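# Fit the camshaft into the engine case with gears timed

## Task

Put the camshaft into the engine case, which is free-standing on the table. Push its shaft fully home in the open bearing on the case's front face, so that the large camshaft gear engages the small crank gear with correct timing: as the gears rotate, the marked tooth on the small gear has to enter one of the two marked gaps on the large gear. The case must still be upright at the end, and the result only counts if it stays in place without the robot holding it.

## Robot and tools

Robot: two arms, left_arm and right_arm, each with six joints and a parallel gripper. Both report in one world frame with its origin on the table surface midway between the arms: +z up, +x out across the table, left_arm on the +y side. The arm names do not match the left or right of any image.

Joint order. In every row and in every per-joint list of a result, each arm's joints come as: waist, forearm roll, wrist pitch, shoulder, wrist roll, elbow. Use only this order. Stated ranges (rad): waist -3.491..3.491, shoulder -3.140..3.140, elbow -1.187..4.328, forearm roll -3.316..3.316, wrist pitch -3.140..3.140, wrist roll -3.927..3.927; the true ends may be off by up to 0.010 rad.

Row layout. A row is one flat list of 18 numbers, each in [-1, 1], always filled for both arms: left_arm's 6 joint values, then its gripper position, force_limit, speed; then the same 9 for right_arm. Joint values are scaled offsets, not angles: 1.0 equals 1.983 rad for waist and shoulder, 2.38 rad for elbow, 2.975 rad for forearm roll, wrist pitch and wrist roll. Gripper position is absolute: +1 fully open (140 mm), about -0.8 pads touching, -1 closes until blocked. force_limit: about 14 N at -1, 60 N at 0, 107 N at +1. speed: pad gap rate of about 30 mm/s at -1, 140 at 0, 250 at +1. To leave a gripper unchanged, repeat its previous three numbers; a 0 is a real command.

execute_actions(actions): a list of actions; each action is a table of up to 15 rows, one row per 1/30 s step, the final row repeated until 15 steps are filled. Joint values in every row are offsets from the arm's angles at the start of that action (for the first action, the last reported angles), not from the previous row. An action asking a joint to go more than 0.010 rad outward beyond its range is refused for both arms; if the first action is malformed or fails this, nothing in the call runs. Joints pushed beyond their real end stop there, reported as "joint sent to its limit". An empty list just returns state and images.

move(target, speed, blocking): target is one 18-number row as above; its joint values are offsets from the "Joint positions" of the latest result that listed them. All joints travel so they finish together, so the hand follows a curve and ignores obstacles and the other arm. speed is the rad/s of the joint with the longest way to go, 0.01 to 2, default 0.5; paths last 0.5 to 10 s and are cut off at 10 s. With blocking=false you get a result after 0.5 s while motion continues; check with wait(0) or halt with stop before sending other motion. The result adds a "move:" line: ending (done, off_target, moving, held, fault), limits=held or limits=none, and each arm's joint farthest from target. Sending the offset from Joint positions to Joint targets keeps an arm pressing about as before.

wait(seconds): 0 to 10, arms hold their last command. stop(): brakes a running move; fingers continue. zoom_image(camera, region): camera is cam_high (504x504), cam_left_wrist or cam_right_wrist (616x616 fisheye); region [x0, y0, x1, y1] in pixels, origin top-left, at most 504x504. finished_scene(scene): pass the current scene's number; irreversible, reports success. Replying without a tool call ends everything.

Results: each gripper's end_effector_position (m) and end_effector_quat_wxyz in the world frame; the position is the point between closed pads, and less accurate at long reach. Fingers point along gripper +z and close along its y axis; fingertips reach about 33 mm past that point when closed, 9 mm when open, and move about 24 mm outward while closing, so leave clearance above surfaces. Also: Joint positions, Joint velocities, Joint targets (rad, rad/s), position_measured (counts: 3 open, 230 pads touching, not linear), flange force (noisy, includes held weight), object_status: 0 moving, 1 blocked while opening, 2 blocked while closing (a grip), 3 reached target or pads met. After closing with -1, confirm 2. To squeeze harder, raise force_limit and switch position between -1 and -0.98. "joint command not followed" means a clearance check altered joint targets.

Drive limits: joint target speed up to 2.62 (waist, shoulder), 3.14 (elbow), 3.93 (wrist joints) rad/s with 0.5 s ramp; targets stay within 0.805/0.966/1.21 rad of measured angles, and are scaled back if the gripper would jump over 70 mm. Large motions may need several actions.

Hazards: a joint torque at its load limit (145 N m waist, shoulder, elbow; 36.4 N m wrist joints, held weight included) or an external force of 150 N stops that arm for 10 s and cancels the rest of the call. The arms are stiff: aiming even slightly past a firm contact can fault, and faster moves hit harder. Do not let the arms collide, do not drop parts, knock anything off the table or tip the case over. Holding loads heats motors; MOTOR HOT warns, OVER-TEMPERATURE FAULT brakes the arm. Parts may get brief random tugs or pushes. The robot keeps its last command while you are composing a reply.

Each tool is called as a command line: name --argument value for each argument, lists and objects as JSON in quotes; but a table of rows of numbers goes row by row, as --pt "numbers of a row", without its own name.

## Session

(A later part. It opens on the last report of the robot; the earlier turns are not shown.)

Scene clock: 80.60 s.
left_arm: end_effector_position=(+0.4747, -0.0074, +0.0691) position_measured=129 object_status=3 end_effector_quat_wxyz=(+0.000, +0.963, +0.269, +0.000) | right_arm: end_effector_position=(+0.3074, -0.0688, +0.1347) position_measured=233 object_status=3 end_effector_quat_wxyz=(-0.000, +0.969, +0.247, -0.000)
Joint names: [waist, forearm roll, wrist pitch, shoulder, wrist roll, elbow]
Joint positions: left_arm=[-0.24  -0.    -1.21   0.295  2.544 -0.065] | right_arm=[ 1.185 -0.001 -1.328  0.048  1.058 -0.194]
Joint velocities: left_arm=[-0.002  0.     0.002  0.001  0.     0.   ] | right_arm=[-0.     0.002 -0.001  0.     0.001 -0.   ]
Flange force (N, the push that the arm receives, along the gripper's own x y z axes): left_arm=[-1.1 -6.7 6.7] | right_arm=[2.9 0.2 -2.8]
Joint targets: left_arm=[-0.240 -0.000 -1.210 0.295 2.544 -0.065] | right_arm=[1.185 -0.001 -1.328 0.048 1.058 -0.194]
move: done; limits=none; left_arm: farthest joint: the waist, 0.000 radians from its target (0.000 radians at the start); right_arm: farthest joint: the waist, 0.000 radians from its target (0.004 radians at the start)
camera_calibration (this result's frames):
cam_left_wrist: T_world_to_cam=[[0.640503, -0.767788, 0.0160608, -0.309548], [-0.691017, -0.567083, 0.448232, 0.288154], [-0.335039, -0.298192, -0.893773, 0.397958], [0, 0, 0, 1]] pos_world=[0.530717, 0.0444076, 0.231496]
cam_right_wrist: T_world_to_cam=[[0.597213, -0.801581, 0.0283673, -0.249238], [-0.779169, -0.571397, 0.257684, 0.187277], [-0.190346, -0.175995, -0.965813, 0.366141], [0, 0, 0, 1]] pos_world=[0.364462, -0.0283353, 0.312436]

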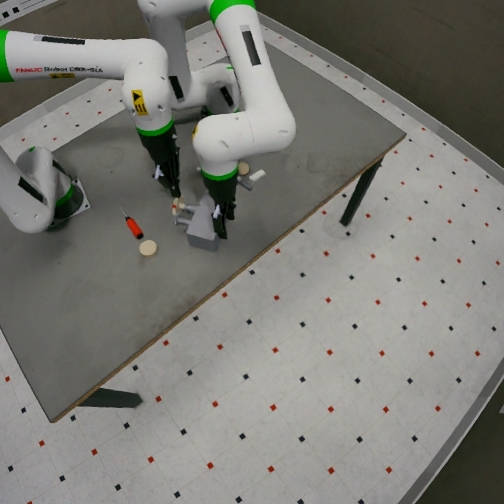

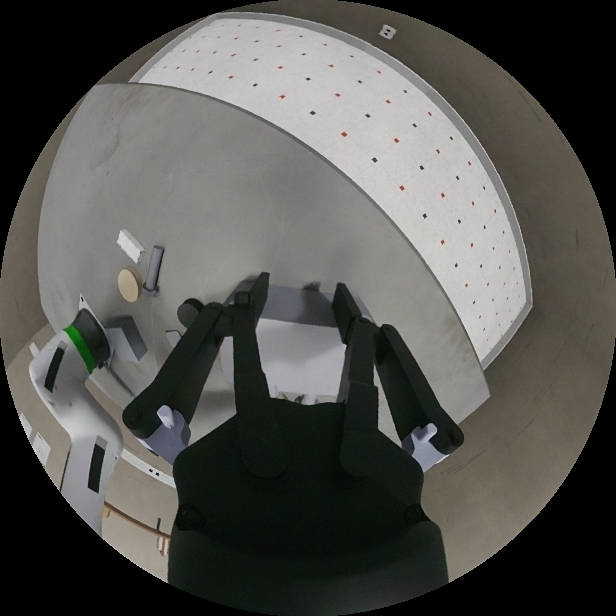

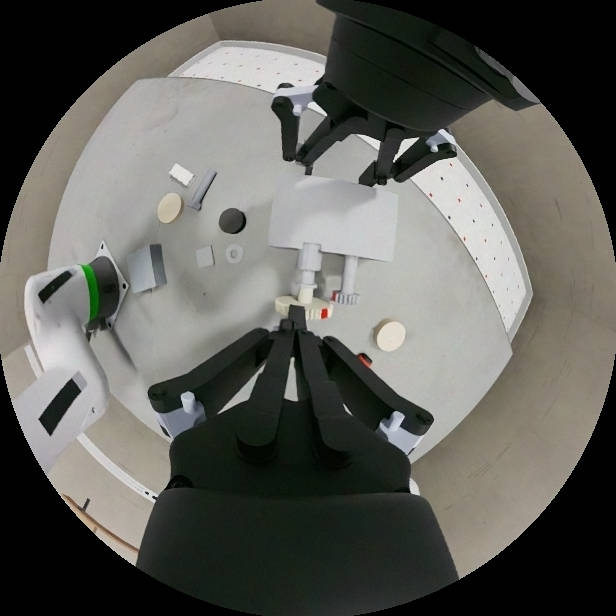

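move --target '[0,0,0,0,0,0,0,0,0,0,0,0.0024,0.0009,0,-0.0022,-1,0,0]' --speed 0.01

move --target '[0,0,0,0,0,0,0,0,0,0,0,0.0012,0.00045,0,-0.0011,-1,0,0]' --speed 0.01

Scene clock: 81.70 s.
left_arm: end_effector_position=(+0.4747, -0.0074, +0.0691) position_measured=129 object_status=3 end_effector_quat_wxyz=(+0.000, +0.963, +0.269, +0.000) | right_arm: end_effector_position=(+0.3075, -0.0688, +0.1317) position_measured=233 object_status=3 end_effector_quat_wxyz=(-0.001, +0.969, +0.247, +0.000)
Joint names: [waist, forearm roll, wrist pitch, shoulder, wrist roll, elbow]
Joint positions: left_arm=[-0.24  -0.    -1.21   0.295  2.544 -0.065] | right_arm=[ 1.185 -0.001 -1.321  0.05   1.058 -0.2  ]
Joint velocities: left_arm=[-0.001 -0.    -0.001  0.001  0.     0.001] | right_arm=[-0.     0.    -0.002  0.     0.    -0.   ]
Flange force (N, the push that the arm receives, along the gripper's own x y z axes): left_arm=[-1.4 -7.4 5.7] | right_arm=[3.4 -0.2 -2.8]
Joint targets: left_arm=[-0.240 -0.000 -1.210 0.295 2.544 -0.065] | right_arm=[1.185 -0.001 -1.321 0.050 1.058 -0.200]
move: done; limits=none; left_arm: farthest joint: the waist, 0.000 radians from its target (0.000 radians at the start); right_arm: farthest joint: the waist, 0.000 radians from its target (0.000 radians at the start)
camera_calibration (this result's frames):
cam_left_wrist: T_world_to_cam=[[0.640503, -0.767788, 0.0160605, -0.309548], [-0.691017, -0.567083, 0.448232, 0.288154], [-0.335039, -0.298192, -0.893773, 0.397958], [0, 0, 0, 1]] pos_world=[0.530717, 0.0444075, 0.231496]
cam_right_wrist: T_world_to_cam=[[0.597208, -0.801587, 0.028324, -0.249133], [-0.779189, -0.571419, 0.257574, 0.188094], [-0.190283, -0.175895, -0.965843, 0.363282], [0, 0, 0, 1]] pos_world=[0.364472, -0.0283212, 0.309481]

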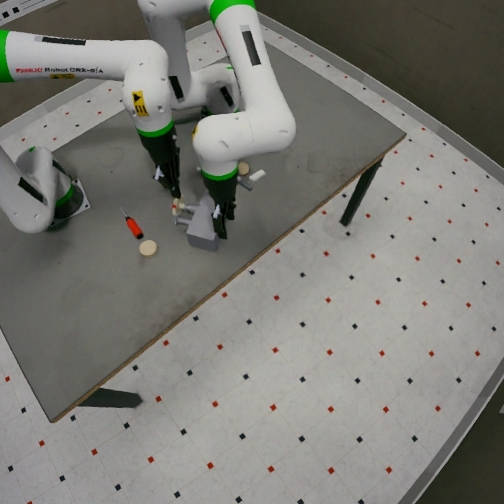

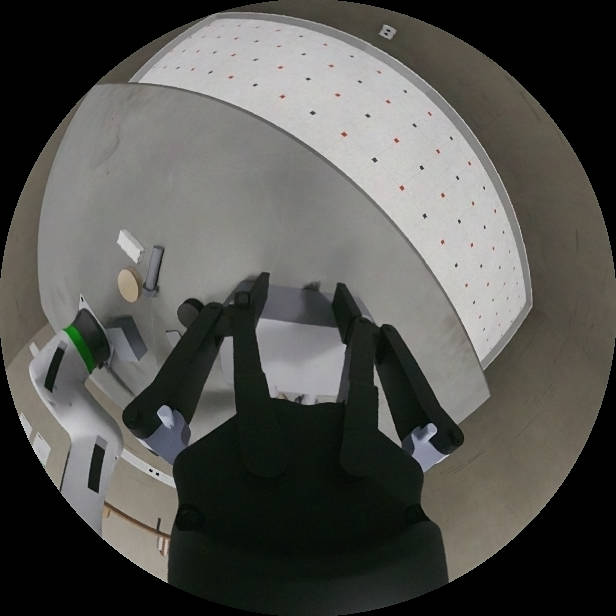

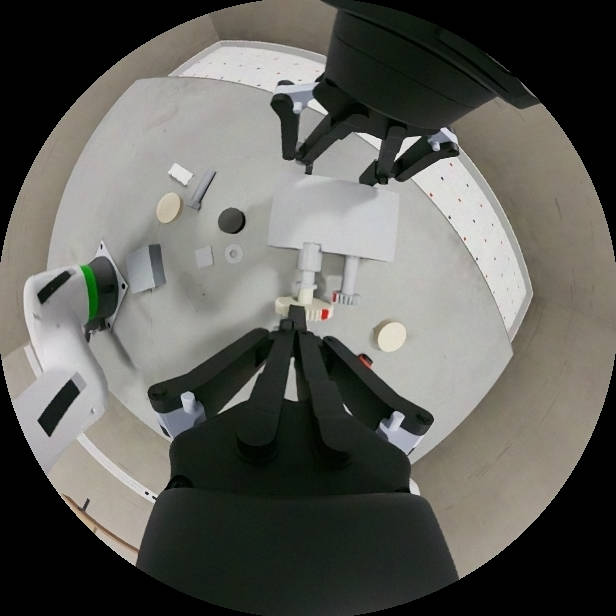

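Scene clock: 82.40 s.
left_arm: end_effector_position=(+0.4747, -0.0074, +0.0691) position_measured=129 object_status=3 end_effector_quat_wxyz=(+0.000, +0.963, +0.269, +0.000) | right_arm: end_effector_position=(+0.3075, -0.0688, +0.1303) position_measured=233 object_status=3 end_effector_quat_wxyz=(-0.001, +0.969, +0.247, +0.000)
Joint names: [waist, forearm roll, wrist pitch, shoulder, wrist roll, elbow]
Joint positions: left_arm=[-0.24  -0.    -1.21   0.295  2.544 -0.065] | right_arm=[ 1.185 -0.001 -1.317  0.051  1.058 -0.202]
Joint velocities: left_arm=[ 0.001  0.    -0.001  0.001  0.    -0.002] | right_arm=[ 0.    -0.001 -0.001  0.    -0.     0.   ]
Flange force (N, the push that the arm receives, along the gripper's own x y z axes): left_arm=[-1.7 -8.9 7.4] | right_arm=[-7.8 -0.6 -28.3]
Joint targets: left_arm=[-0.240 -0.000 -1.210 0.295 2.544 -0.065] | right_arm=[1.185 -0.001 -1.317 0.051 1.058 -0.202]
move: done; limits=none; left_arm: farthest joint: the waist, 0.000 radians from its target (0.000 radians at the start); right_arm: farthest joint: the waist, 0.000 radians from its target (0.000 radians at the start)
camera_calibration (this result's frames):
cam_left_wrist: T_world_to_cam=[[0.640503, -0.767788, 0.0160606, -0.309548], [-0.691017, -0.567083, 0.448232, 0.288154], [-0.335039, -0.298192, -0.893773, 0.397958], [0, 0, 0, 1]] pos_world=[0.530717, 0.0444076, 0.231496]
cam_right_wrist: T_world_to_cam=[[0.597211, -0.801583, 0.0283461, -0.249107], [-0.779195, -0.571423, 0.257547, 0.188477], [-0.190248, -0.175897, -0.96585, 0.361853], [0, 0, 0, 1]] pos_world=[0.364472, -0.0283309, 0.308015]

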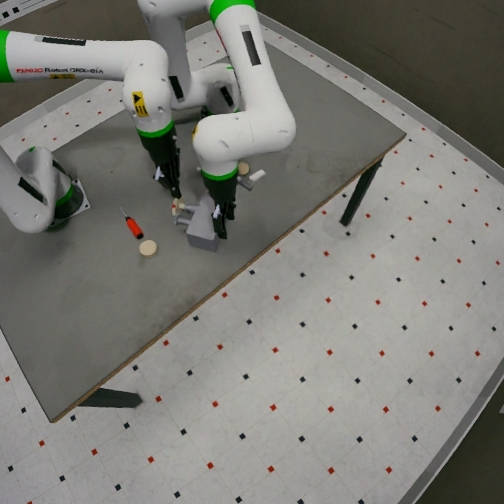

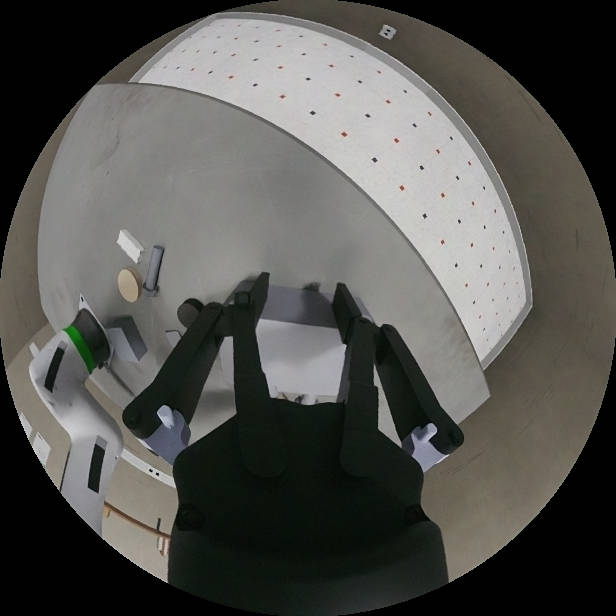

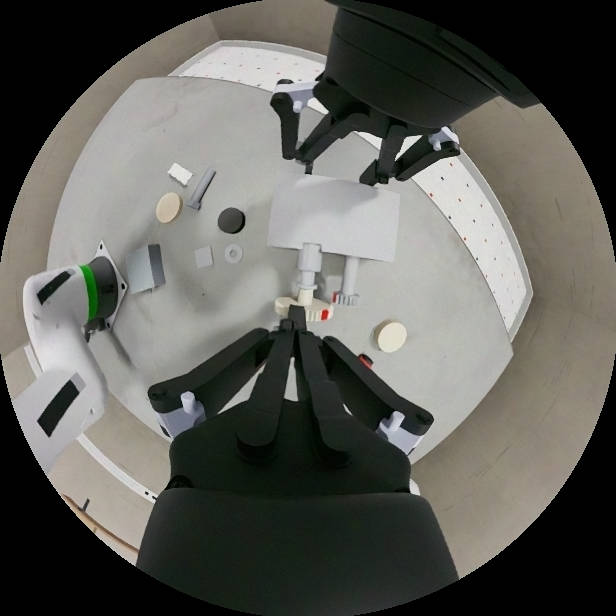

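move --target '[0,0,0,0,0,0,0,0,0,0,0,-0.0004,-0.00015,0,0.00037,-1,0,0]' --speed 0.01

move --target '[0,0,0,0,0,0,0,0,0,-0.016,0,0.0001,-0.0045,0.0107,-0.0039,-1,0,0]' --speed 0.015

zoom_image --camera "cam_high" --region '[155, 185, 215, 235]'

Scene clock: 83.30 s.
left_arm: end_effector_position=(+0.4747, -0.0074, +0.0691) position_measured=129 object_status=3 end_effector_quat_wxyz=(+0.000, +0.963, +0.269, +0.000) | right_arm: end_effector_position=(+0.3075, -0.0688, +0.1307) position_measured=233 object_status=3 end_effector_quat_wxyz=(-0.001, +0.969, +0.247, +0.000)
Joint names: [waist, forearm roll, wrist pitch, shoulder, wrist roll, elbow]
Joint positions: left_arm=[-0.24  -0.    -1.21   0.295  2.544 -0.065] | right_arm=[ 1.185 -0.001 -1.318  0.05   1.058 -0.201]
Joint velocities: left_arm=[-0.    -0.    -0.     0.    -0.     0.001] | right_arm=[ 0.    -0.001  0.    -0.     0.     0.   ]
Flange force (N, the push that the arm receives, along the gripper's own x y z axes): left_arm=[0.7 -7.6 5.9] | right_arm=[6.0 0.1 -10.8]
Joint targets: left_arm=[-0.240 -0.000 -1.210 0.295 2.544 -0.065] | right_arm=[1.185 -0.001 -1.318 0.050 1.058 -0.201]
move: done; limits=none; left_arm: farthest joint: the waist, 0.000 radians from its target (0.000 radians at the start); right_arm: farthest joint: the waist, 0.000 radians from its target (0.000 radians at the start)
camera_calibration (this result's frames):
cam_left_wrist: T_world_to_cam=[[0.640503, -0.767788, 0.0160607, -0.309548], [-0.691017, -0.567083, 0.448232, 0.288154], [-0.335039, -0.298192, -0.893773, 0.397958], [0, 0, 0, 1]] pos_world=[0.530717, 0.0444076, 0.231496]
cam_right_wrist: T_world_to_cam=[[0.597207, -0.801587, 0.0283238, -0.249107], [-0.779206, -0.571434, 0.257491, 0.18839], [-0.190217, -0.175846, -0.965865, 0.362327], [0, 0, 0, 1]] pos_world=[0.364484, -0.0283151, 0.308506]

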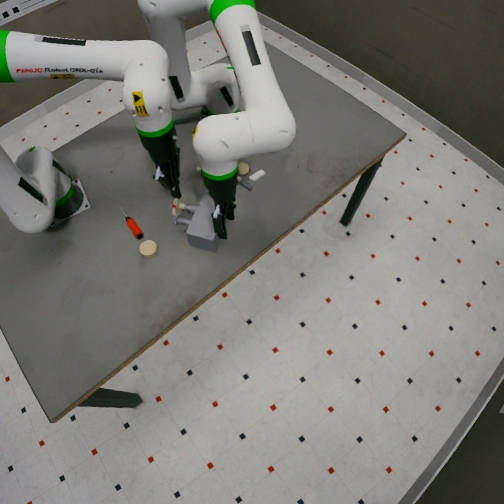

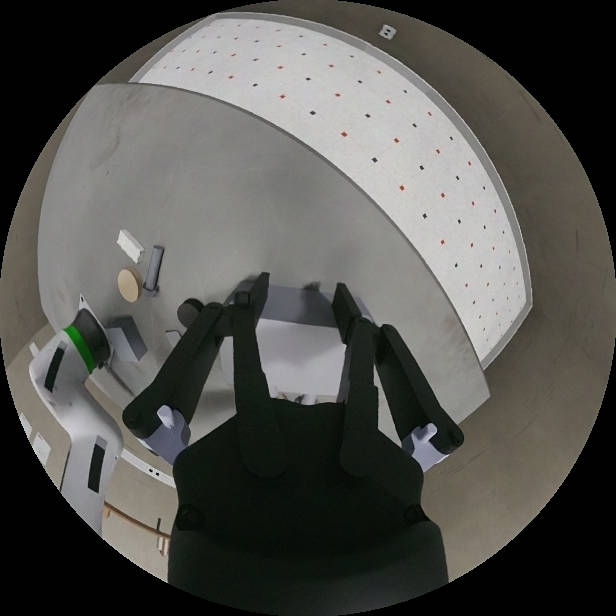

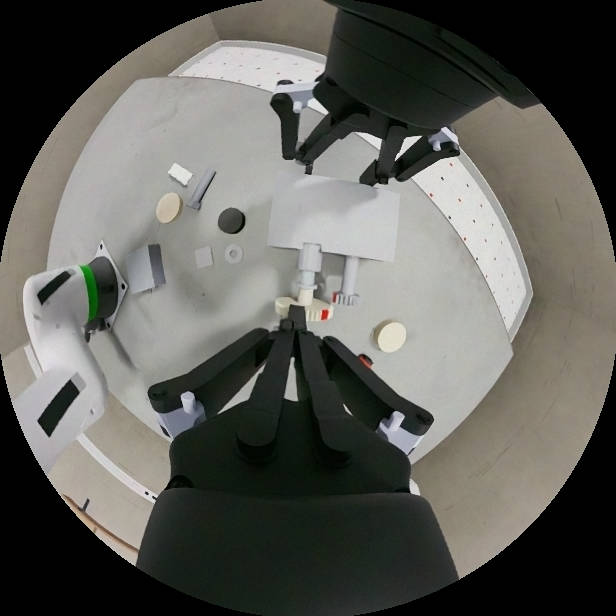

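Scene clock: 85.63 s.
left_arm: end_effector_position=(+0.4748, -0.0073, +0.0691) position_measured=129 object_status=3 end_effector_quat_wxyz=(+0.000, +0.963, +0.269, +0.000) | right_arm: end_effector_position=(+0.3148, -0.0829, +0.1308) position_measured=233 object_status=3 end_effector_quat_wxyz=(-0.001, +0.969, +0.247, +0.000)
Joint names: [waist, forearm roll, wrist pitch, shoulder, wrist roll, elbow]
Joint positions: left_arm=[-0.24  -0.    -1.21   0.295  2.544 -0.065] | right_arm=[ 1.154 -0.001 -1.318  0.041  1.09  -0.211]
Joint velocities: left_arm=[ 0.001  0.    -0.002  0.    -0.    -0.001] | right_arm=[-0.001  0.002 -0.001 -0.    -0.001 -0.   ]
Flange force (N, the push that the arm receives, along the gripper's own x y z axes): left_arm=[-0.3 -4.3 6.1] | right_arm=[4.1 -4.0 -13.2]
Joint targets: left_arm=[-0.240 -0.000 -1.210 0.295 2.544 -0.065] | right_arm=[1.154 -0.001 -1.318 0.041 1.090 -0.211]
move: done; limits=none; left_arm: farthest joint: the waist, 0.000 radians from its target (0.000 radians at the start); right_arm: farthest joint: the waist, 0.000 radians from its target (0.032 radians at the start)
camera_calibration (this result's frames):
cam_left_wrist: T_world_to_cam=[[0.640532, -0.767764, 0.0160608, -0.309558], [-0.690996, -0.567109, 0.448232, 0.288161], [-0.335028, -0.298205, -0.893773, 0.397961], [0, 0, 0, 1]] pos_world=[0.530728, 0.0444254, 0.231496]
cam_right_wrist: T_world_to_cam=[[0.597296, -0.801519, 0.0283826, -0.264818], [-0.779149, -0.571507, 0.257502, 0.186046], [-0.190172, -0.175919, -0.965861, 0.361252], [0, 0, 0, 1]] pos_world=[0.371832, -0.0423791, 0.308528]

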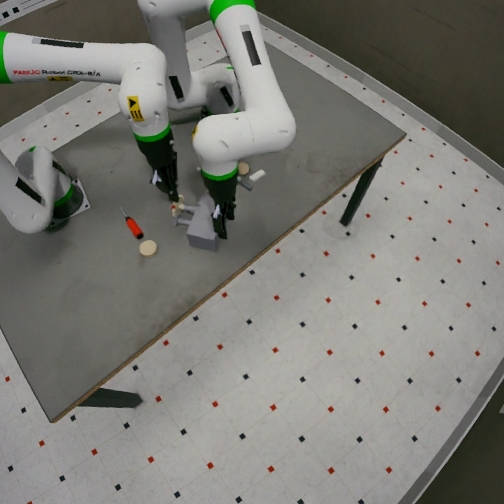

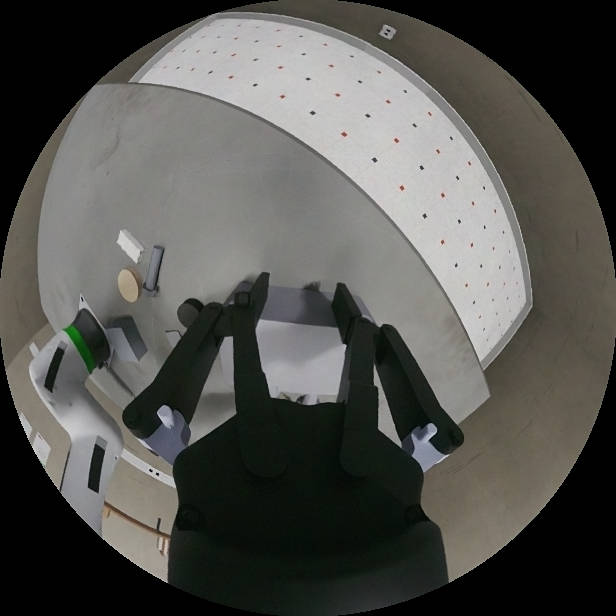

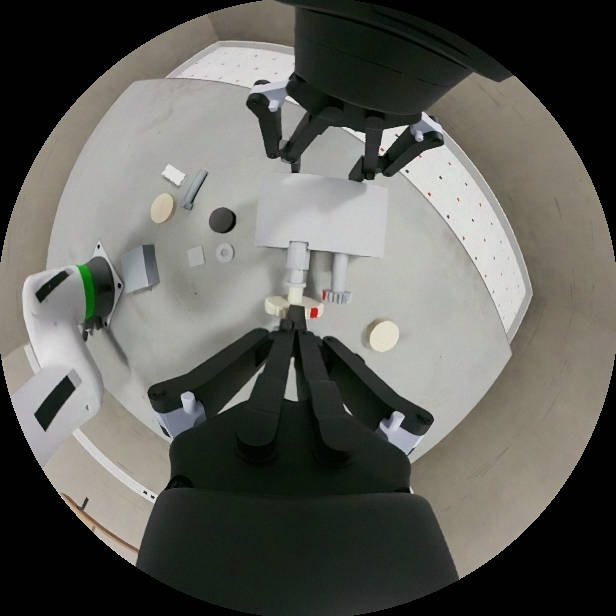

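Region (155, 185, 215, 235) of cam_high's 504x504 image, scaled by 8.400, with more detail than that image has.

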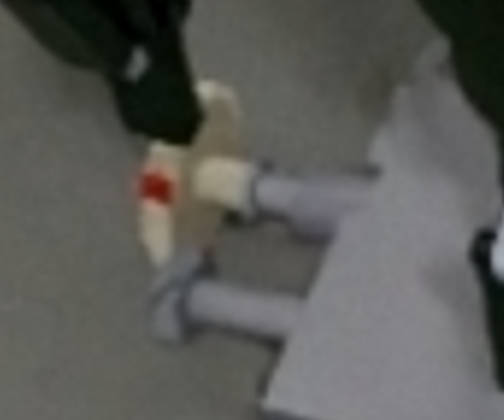

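move --target '[0,0,0,0,0,0,0,0,0,0,0,-0.001,-0.0004,0,0.0009,-1,0,0]' --speed 0.01

move --target '[0,0,0,0,0,0,0,0,0,-0.0247,0,0.0003,-0.0139,0.0165,-0.012,-1,0,0]' --speed 0.04

move --target '[0,0,0,0,0,0,0,0,0,0,0,0.0074,0.0029,0,-0.0068,-1,0,0]' --speed 0.015

zoom_image --camera "cam_right_wrist" --region '[230, 250, 350, 340]'

Scene clock: 86.80 s.
left_arm: end_effector_position=(+0.4748, -0.0073, +0.0691) position_measured=129 object_status=3 end_effector_quat_wxyz=(+0.000, +0.963, +0.269, +0.000) | right_arm: end_effector_position=(+0.3148, -0.0829, +0.1320) position_measured=233 object_status=3 end_effector_quat_wxyz=(-0.000, +0.969, +0.247, +0.000)
Joint names: [waist, forearm roll, wrist pitch, shoulder, wrist roll, elbow]
Joint positions: left_arm=[-0.24  -0.    -1.21   0.295  2.544 -0.065] | right_arm=[ 1.154 -0.001 -1.321  0.041  1.09  -0.209]
Joint velocities: left_arm=[-0.    -0.    -0.    -0.     0.001 -0.002] | right_arm=[ 0.  0.  0. -0. -0. -0.]
Flange force (N, the push that the arm receives, along the gripper's own x y z axes): left_arm=[5.4 -3.2 10.2] | right_arm=[1.1 0.0 -1.0]
Joint targets: left_arm=[-0.240 -0.000 -1.210 0.295 2.544 -0.065] | right_arm=[1.154 -0.001 -1.321 0.041 1.090 -0.209]
move: done; limits=none; left_arm: farthest joint: the waist, 0.000 radians from its target (0.000 radians at the start); right_arm: farthest joint: the waist, 0.000 radians from its target (0.000 radians at the start)
camera_calibration (this result's frames):
cam_left_wrist: T_world_to_cam=[[0.640541, -0.767756, 0.0160607, -0.309562], [-0.690989, -0.567117, 0.448232, 0.288158], [-0.335025, -0.298209, -0.893773, 0.39796], [0, 0, 0, 1]] pos_world=[0.530727, 0.0444261, 0.231496]
cam_right_wrist: T_world_to_cam=[[0.597266, -0.80154, 0.0283956, -0.264874], [-0.779164, -0.571469, 0.257539, 0.185708], [-0.1902, -0.175944, -0.965851, 0.362443], [0, 0, 0, 1]] pos_world=[0.371834, -0.0424108, 0.30976]

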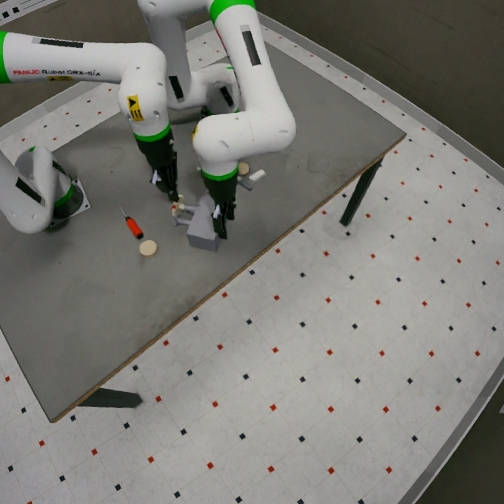

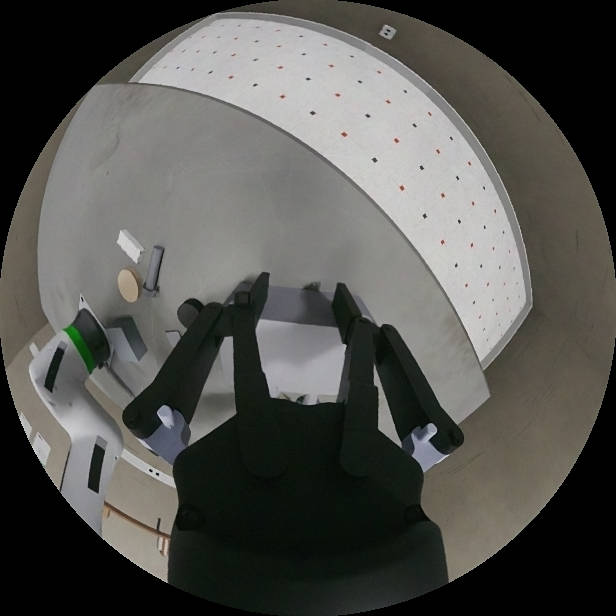

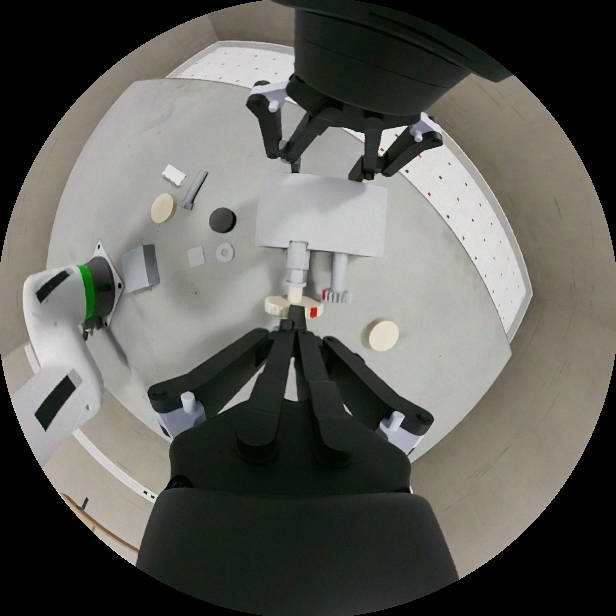

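Scene clock: 88.27 s.
left_arm: end_effector_position=(+0.4748, -0.0073, +0.0691) position_measured=129 object_status=3 end_effector_quat_wxyz=(+0.000, +0.963, +0.269, +0.000) | right_arm: end_effector_position=(+0.3217, -0.1095, +0.1319) position_measured=233 object_status=3 end_effector_quat_wxyz=(-0.000, +0.969, +0.247, +0.000)
Joint names: [waist, forearm roll, wrist pitch, shoulder, wrist roll, elbow]
Joint positions: left_arm=[-0.24  -0.    -1.21   0.295  2.544 -0.065] | right_arm=[ 1.105 -0.001 -1.32   0.013  1.139 -0.237]
Joint velocities: left_arm=[-0.002 -0.001 -0.    -0.001 -0.    -0.001] | right_arm=[ 0.001 -0.     0.002 -0.     0.    -0.   ]
Flange force (N, the push that the arm receives, along the gripper's own x y z axes): left_arm=[7.8 -5.5 11.3] | right_arm=[3.3 0.3 -1.7]
Joint targets: left_arm=[-0.240 -0.000 -1.210 0.295 2.544 -0.065] | right_arm=[1.105 -0.001 -1.320 0.013 1.139 -0.237]
move: done; limits=none; left_arm: farthest joint: the waist, 0.000 radians from its target (0.000 radians at the start); right_arm: farthest joint: the waist, 0.000 radians from its target (0.049 radians at the start)
camera_calibration (this result's frames):
cam_left_wrist: T_world_to_cam=[[0.640541, -0.767756, 0.0160609, -0.309562], [-0.690989, -0.567117, 0.448232, 0.288158], [-0.335024, -0.298209, -0.893773, 0.397959], [0, 0, 0, 1]] pos_world=[0.530727, 0.0444261, 0.231496]
cam_right_wrist: T_world_to_cam=[[0.597354, -0.801473, 0.0284465, -0.290329], [-0.779099, -0.571536, 0.257587, 0.175842], [-0.190191, -0.176033, -0.965836, 0.358944], [0, 0, 0, 1]] pos_world=[0.378696, -0.0690046, 0.309646]

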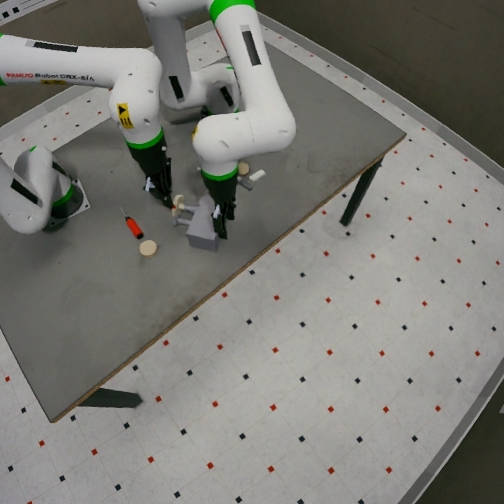

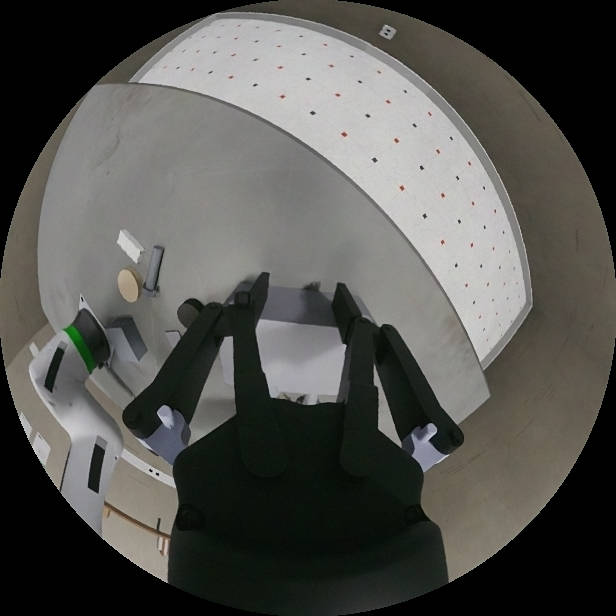

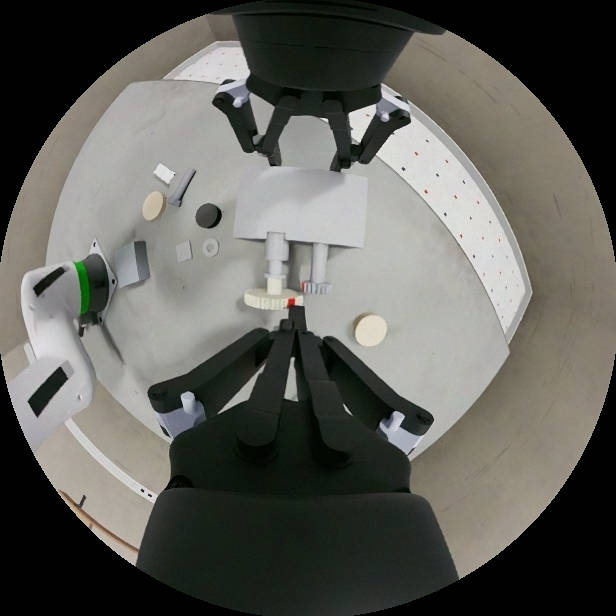

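Scene clock: 89.97 s.
left_arm: end_effector_position=(+0.4748, -0.0073, +0.0691) position_measured=129 object_status=3 end_effector_quat_wxyz=(+0.000, +0.963, +0.269, +0.000) | right_arm: end_effector_position=(+0.3217, -0.1096, +0.1228) position_measured=233 object_status=3 end_effector_quat_wxyz=(-0.000, +0.969, +0.247, +0.000)
Joint names: [waist, forearm roll, wrist pitch, shoulder, wrist roll, elbow]
Joint positions: left_arm=[-0.24  -0.    -1.21   0.295  2.544 -0.065] | right_arm=[ 1.105 -0.001 -1.298  0.019  1.139 -0.253]
Joint velocities: left_arm=[-0.001 -0.    -0.001 -0.     0.    -0.   ] | right_arm=[-0.    -0.002  0.003  0.     0.    -0.   ]
Flange force (N, the push that the arm receives, along the gripper's own x y z axes): left_arm=[5.4 -3.3 7.1] | right_arm=[-1.1 5.8 -13.5]
Joint targets: left_arm=[-0.240 -0.000 -1.210 0.295 2.544 -0.065] | right_arm=[1.105 -0.001 -1.298 0.019 1.139 -0.253]
move: done; limits=none; left_arm: farthest joint: the waist, 0.000 radians from its target (0.000 radians at the start); right_arm: farthest joint: the waist, 0.000 radians from its target (0.000 radians at the start)
camera_calibration (this result's frames):
cam_left_wrist: T_world_to_cam=[[0.640541, -0.767756, 0.0160608, -0.309562], [-0.690989, -0.567117, 0.448232, 0.288158], [-0.335024, -0.298209, -0.893773, 0.397959], [0, 0, 0, 1]] pos_world=[0.530727, 0.0444261, 0.231496]
cam_right_wrist: T_world_to_cam=[[0.59734, -0.801484, 0.0284348, -0.290085], [-0.779118, -0.571534, 0.257536, 0.17815], [-0.190159, -0.17599, -0.96585, 0.350101], [0, 0, 0, 1]] pos_world=[0.378654, -0.0690652, 0.300513]

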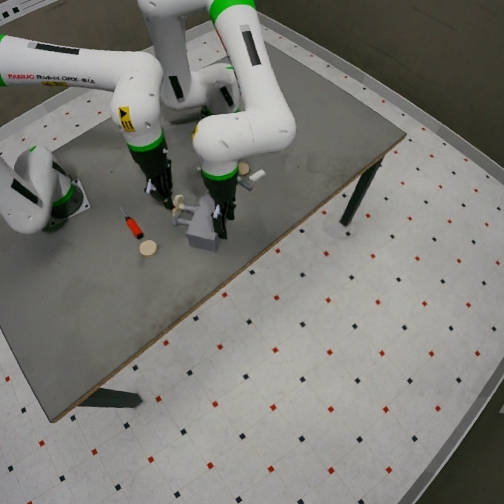

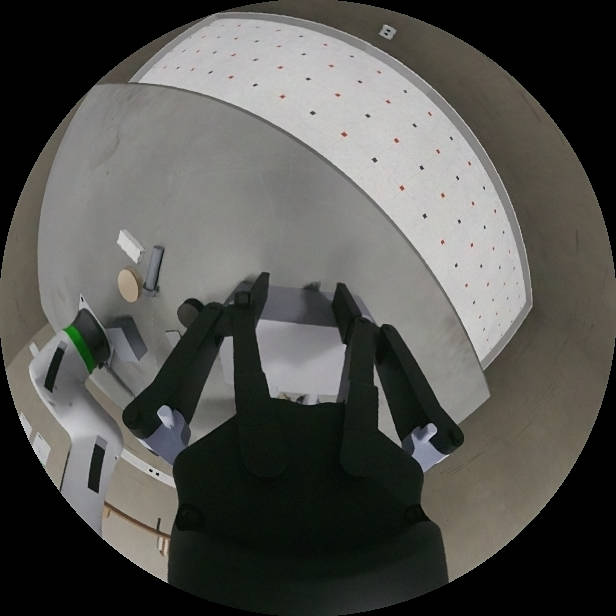

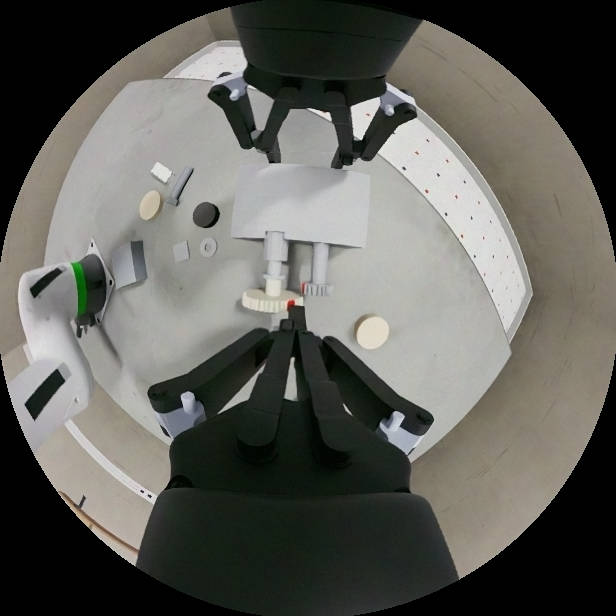

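Region (230, 250, 350, 340) of cam_right_wrist's 616x616 image, scaled by 4.200, with more detail than that image has; it fills the top 378 rows of this view, and the rest is white.

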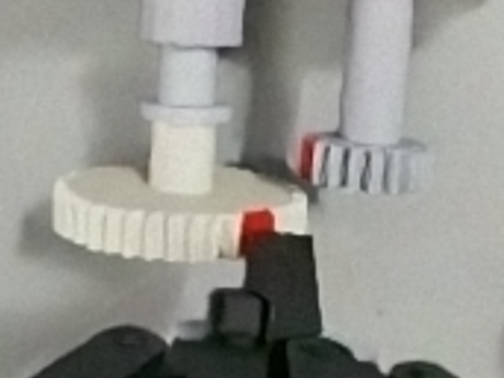

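move --target '[0,0,0,0,0,0,0,0,0,-0.0059,0,0.0041,0.0008,0.004,-0.0045,-1,0,0]' --speed 0.01

move --target '[0,0,0,0,0,0,0,0,0,-0.0046,0,0.0054,0.0016,0.0031,-0.0054,-1,0,0]' --speed 0.01

zoom_image --camera "cam_right_wrist" --region '[220, 250, 340, 340]'

Scene clock: 91.60 s.
left_arm: end_effector_position=(+0.4748, -0.0073, +0.0691) position_measured=129 object_status=3 end_effector_quat_wxyz=(+0.000, +0.963, +0.269, +0.000) | right_arm: end_effector_position=(+0.3242, -0.1144, +0.1176) position_measured=233 object_status=3 end_effector_quat_wxyz=(-0.000, +0.969, +0.247, -0.000)
Joint names: [waist, forearm roll, wrist pitch, shoulder, wrist roll, elbow]
Joint positions: left_arm=[-0.24  -0.    -1.21   0.295  2.544 -0.065] | right_arm=[ 1.093 -0.001 -1.286  0.02   1.151 -0.264]
Joint velocities: left_arm=[-0.     0.     0.001 -0.     0.001 -0.001] | right_arm=[-0.    -0.001 -0.002 -0.    -0.    -0.   ]
Flange force (N, the push that the arm receives, along the gripper's own x y z axes): left_arm=[4.1 -4.0 8.5] | right_arm=[2.7 2.3 -3.6]
Joint targets: left_arm=[-0.240 -0.000 -1.210 0.295 2.544 -0.065] | right_arm=[1.093 -0.001 -1.286 0.020 1.151 -0.264]
move: done; limits=none; left_arm: farthest joint: the waist, 0.000 radians from its target (0.000 radians at the start); right_arm: farthest joint: the waist, 0.000 radians from its target (0.011 radians at the start)
camera_calibration (this result's frames):
cam_left_wrist: T_world_to_cam=[[0.640541, -0.767756, 0.0160609, -0.309562], [-0.690989, -0.567117, 0.448232, 0.288158], [-0.335024, -0.298209, -0.893773, 0.397959], [0, 0, 0, 1]] pos_world=[0.530727, 0.0444261, 0.231496]
cam_right_wrist: T_world_to_cam=[[0.5975, -0.801362, 0.0285036, -0.295391], [-0.778983, -0.571649, 0.257687, 0.178571], [-0.190206, -0.176172, -0.965808, 0.344767], [0, 0, 0, 1]] pos_world=[0.381177, -0.0738971, 0.295383]

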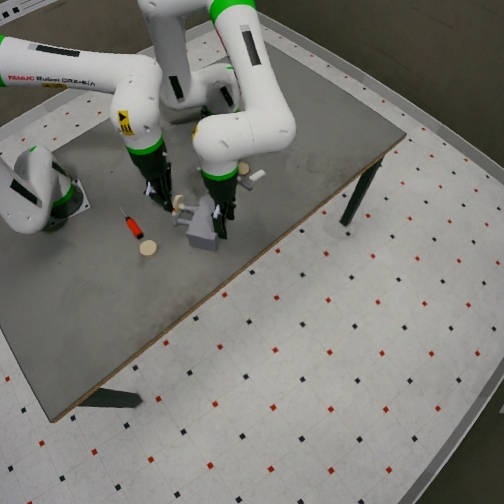

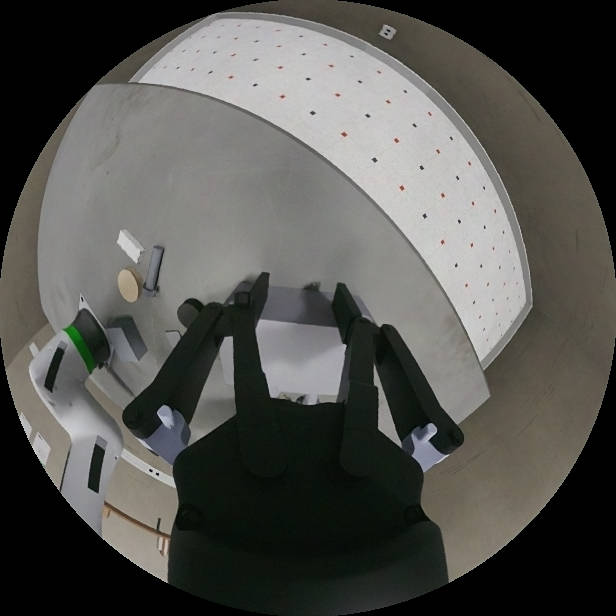

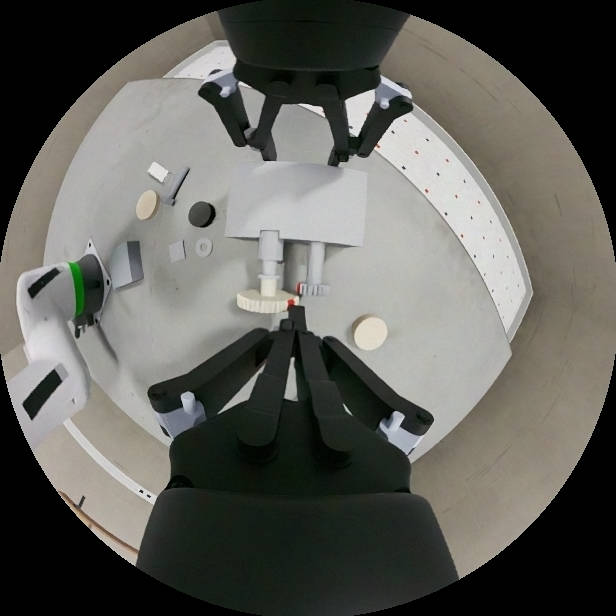

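Scene clock: 93.43 s.
left_arm: end_effector_position=(+0.4748, -0.0073, +0.0691) position_measured=129 object_status=3 end_effector_quat_wxyz=(+0.000, +0.963, +0.269, +0.000) | right_arm: end_effector_position=(+0.3261, -0.1183, +0.1110) position_measured=233 object_status=3 end_effector_quat_wxyz=(-0.000, +0.969, +0.247, -0.000)
Joint names: [waist, forearm roll, wrist pitch, shoulder, wrist roll, elbow]
Joint positions: left_arm=[-0.24  -0.    -1.21   0.295  2.544 -0.065] | right_arm=[ 1.084 -0.001 -1.27   0.024  1.16  -0.277]
Joint velocities: left_arm=[ 0.002  0.     0.001 -0.001 -0.001 -0.   ] | right_arm=[-0.001  0.     0.001 -0.    -0.001 -0.   ]
Flange force (N, the push that the arm receives, along the gripper's own x y z axes): left_arm=[8.7 -5.6 10.3] | right_arm=[1.8 1.0 -3.1]
Joint targets: left_arm=[-0.240 -0.000 -1.210 0.295 2.544 -0.065] | right_arm=[1.084 -0.001 -1.270 0.024 1.160 -0.277]
move: done; limits=none; left_arm: farthest joint: the waist, 0.000 radians from its target (0.000 radians at the start); right_arm: farthest joint: the waist, 0.000 radians from its target (0.009 radians at the start)
camera_calibration (this result's frames):
cam_left_wrist: T_world_to_cam=[[0.640541, -0.767756, 0.0160606, -0.309562], [-0.690989, -0.567117, 0.448232, 0.288158], [-0.335025, -0.298208, -0.893773, 0.397959], [0, 0, 0, 1]] pos_world=[0.530727, 0.0444261, 0.231496]
cam_right_wrist: T_world_to_cam=[[0.597569, -0.801312, 0.0284886, -0.299411], [-0.778938, -0.571723, 0.257659, 0.179565], [-0.190178, -0.17616, -0.965816, 0.338048], [0, 0, 0, 1]] pos_world=[0.383078, -0.0777099, 0.288755]

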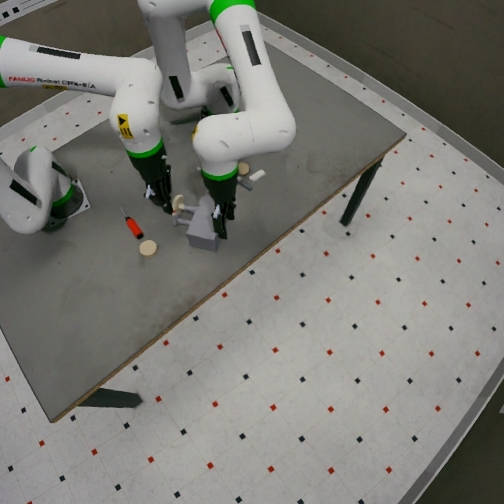

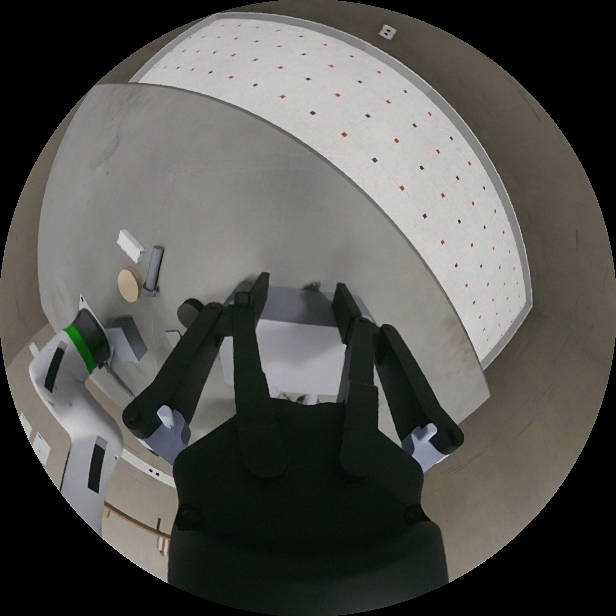

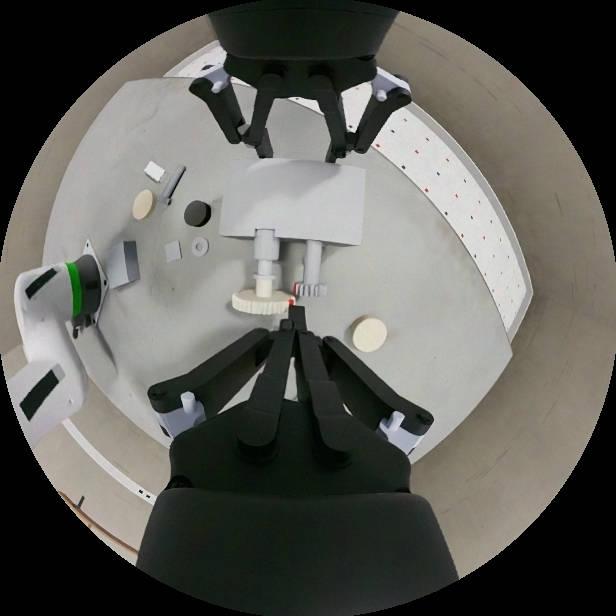

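Region (220, 250, 340, 340) of cam_right_wrist's 616x616 image, scaled by 4.200, with more detail than that image has; it fills the top 378 rows of this view, and the rest is white.

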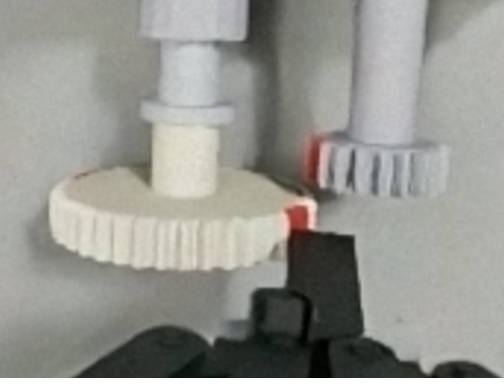

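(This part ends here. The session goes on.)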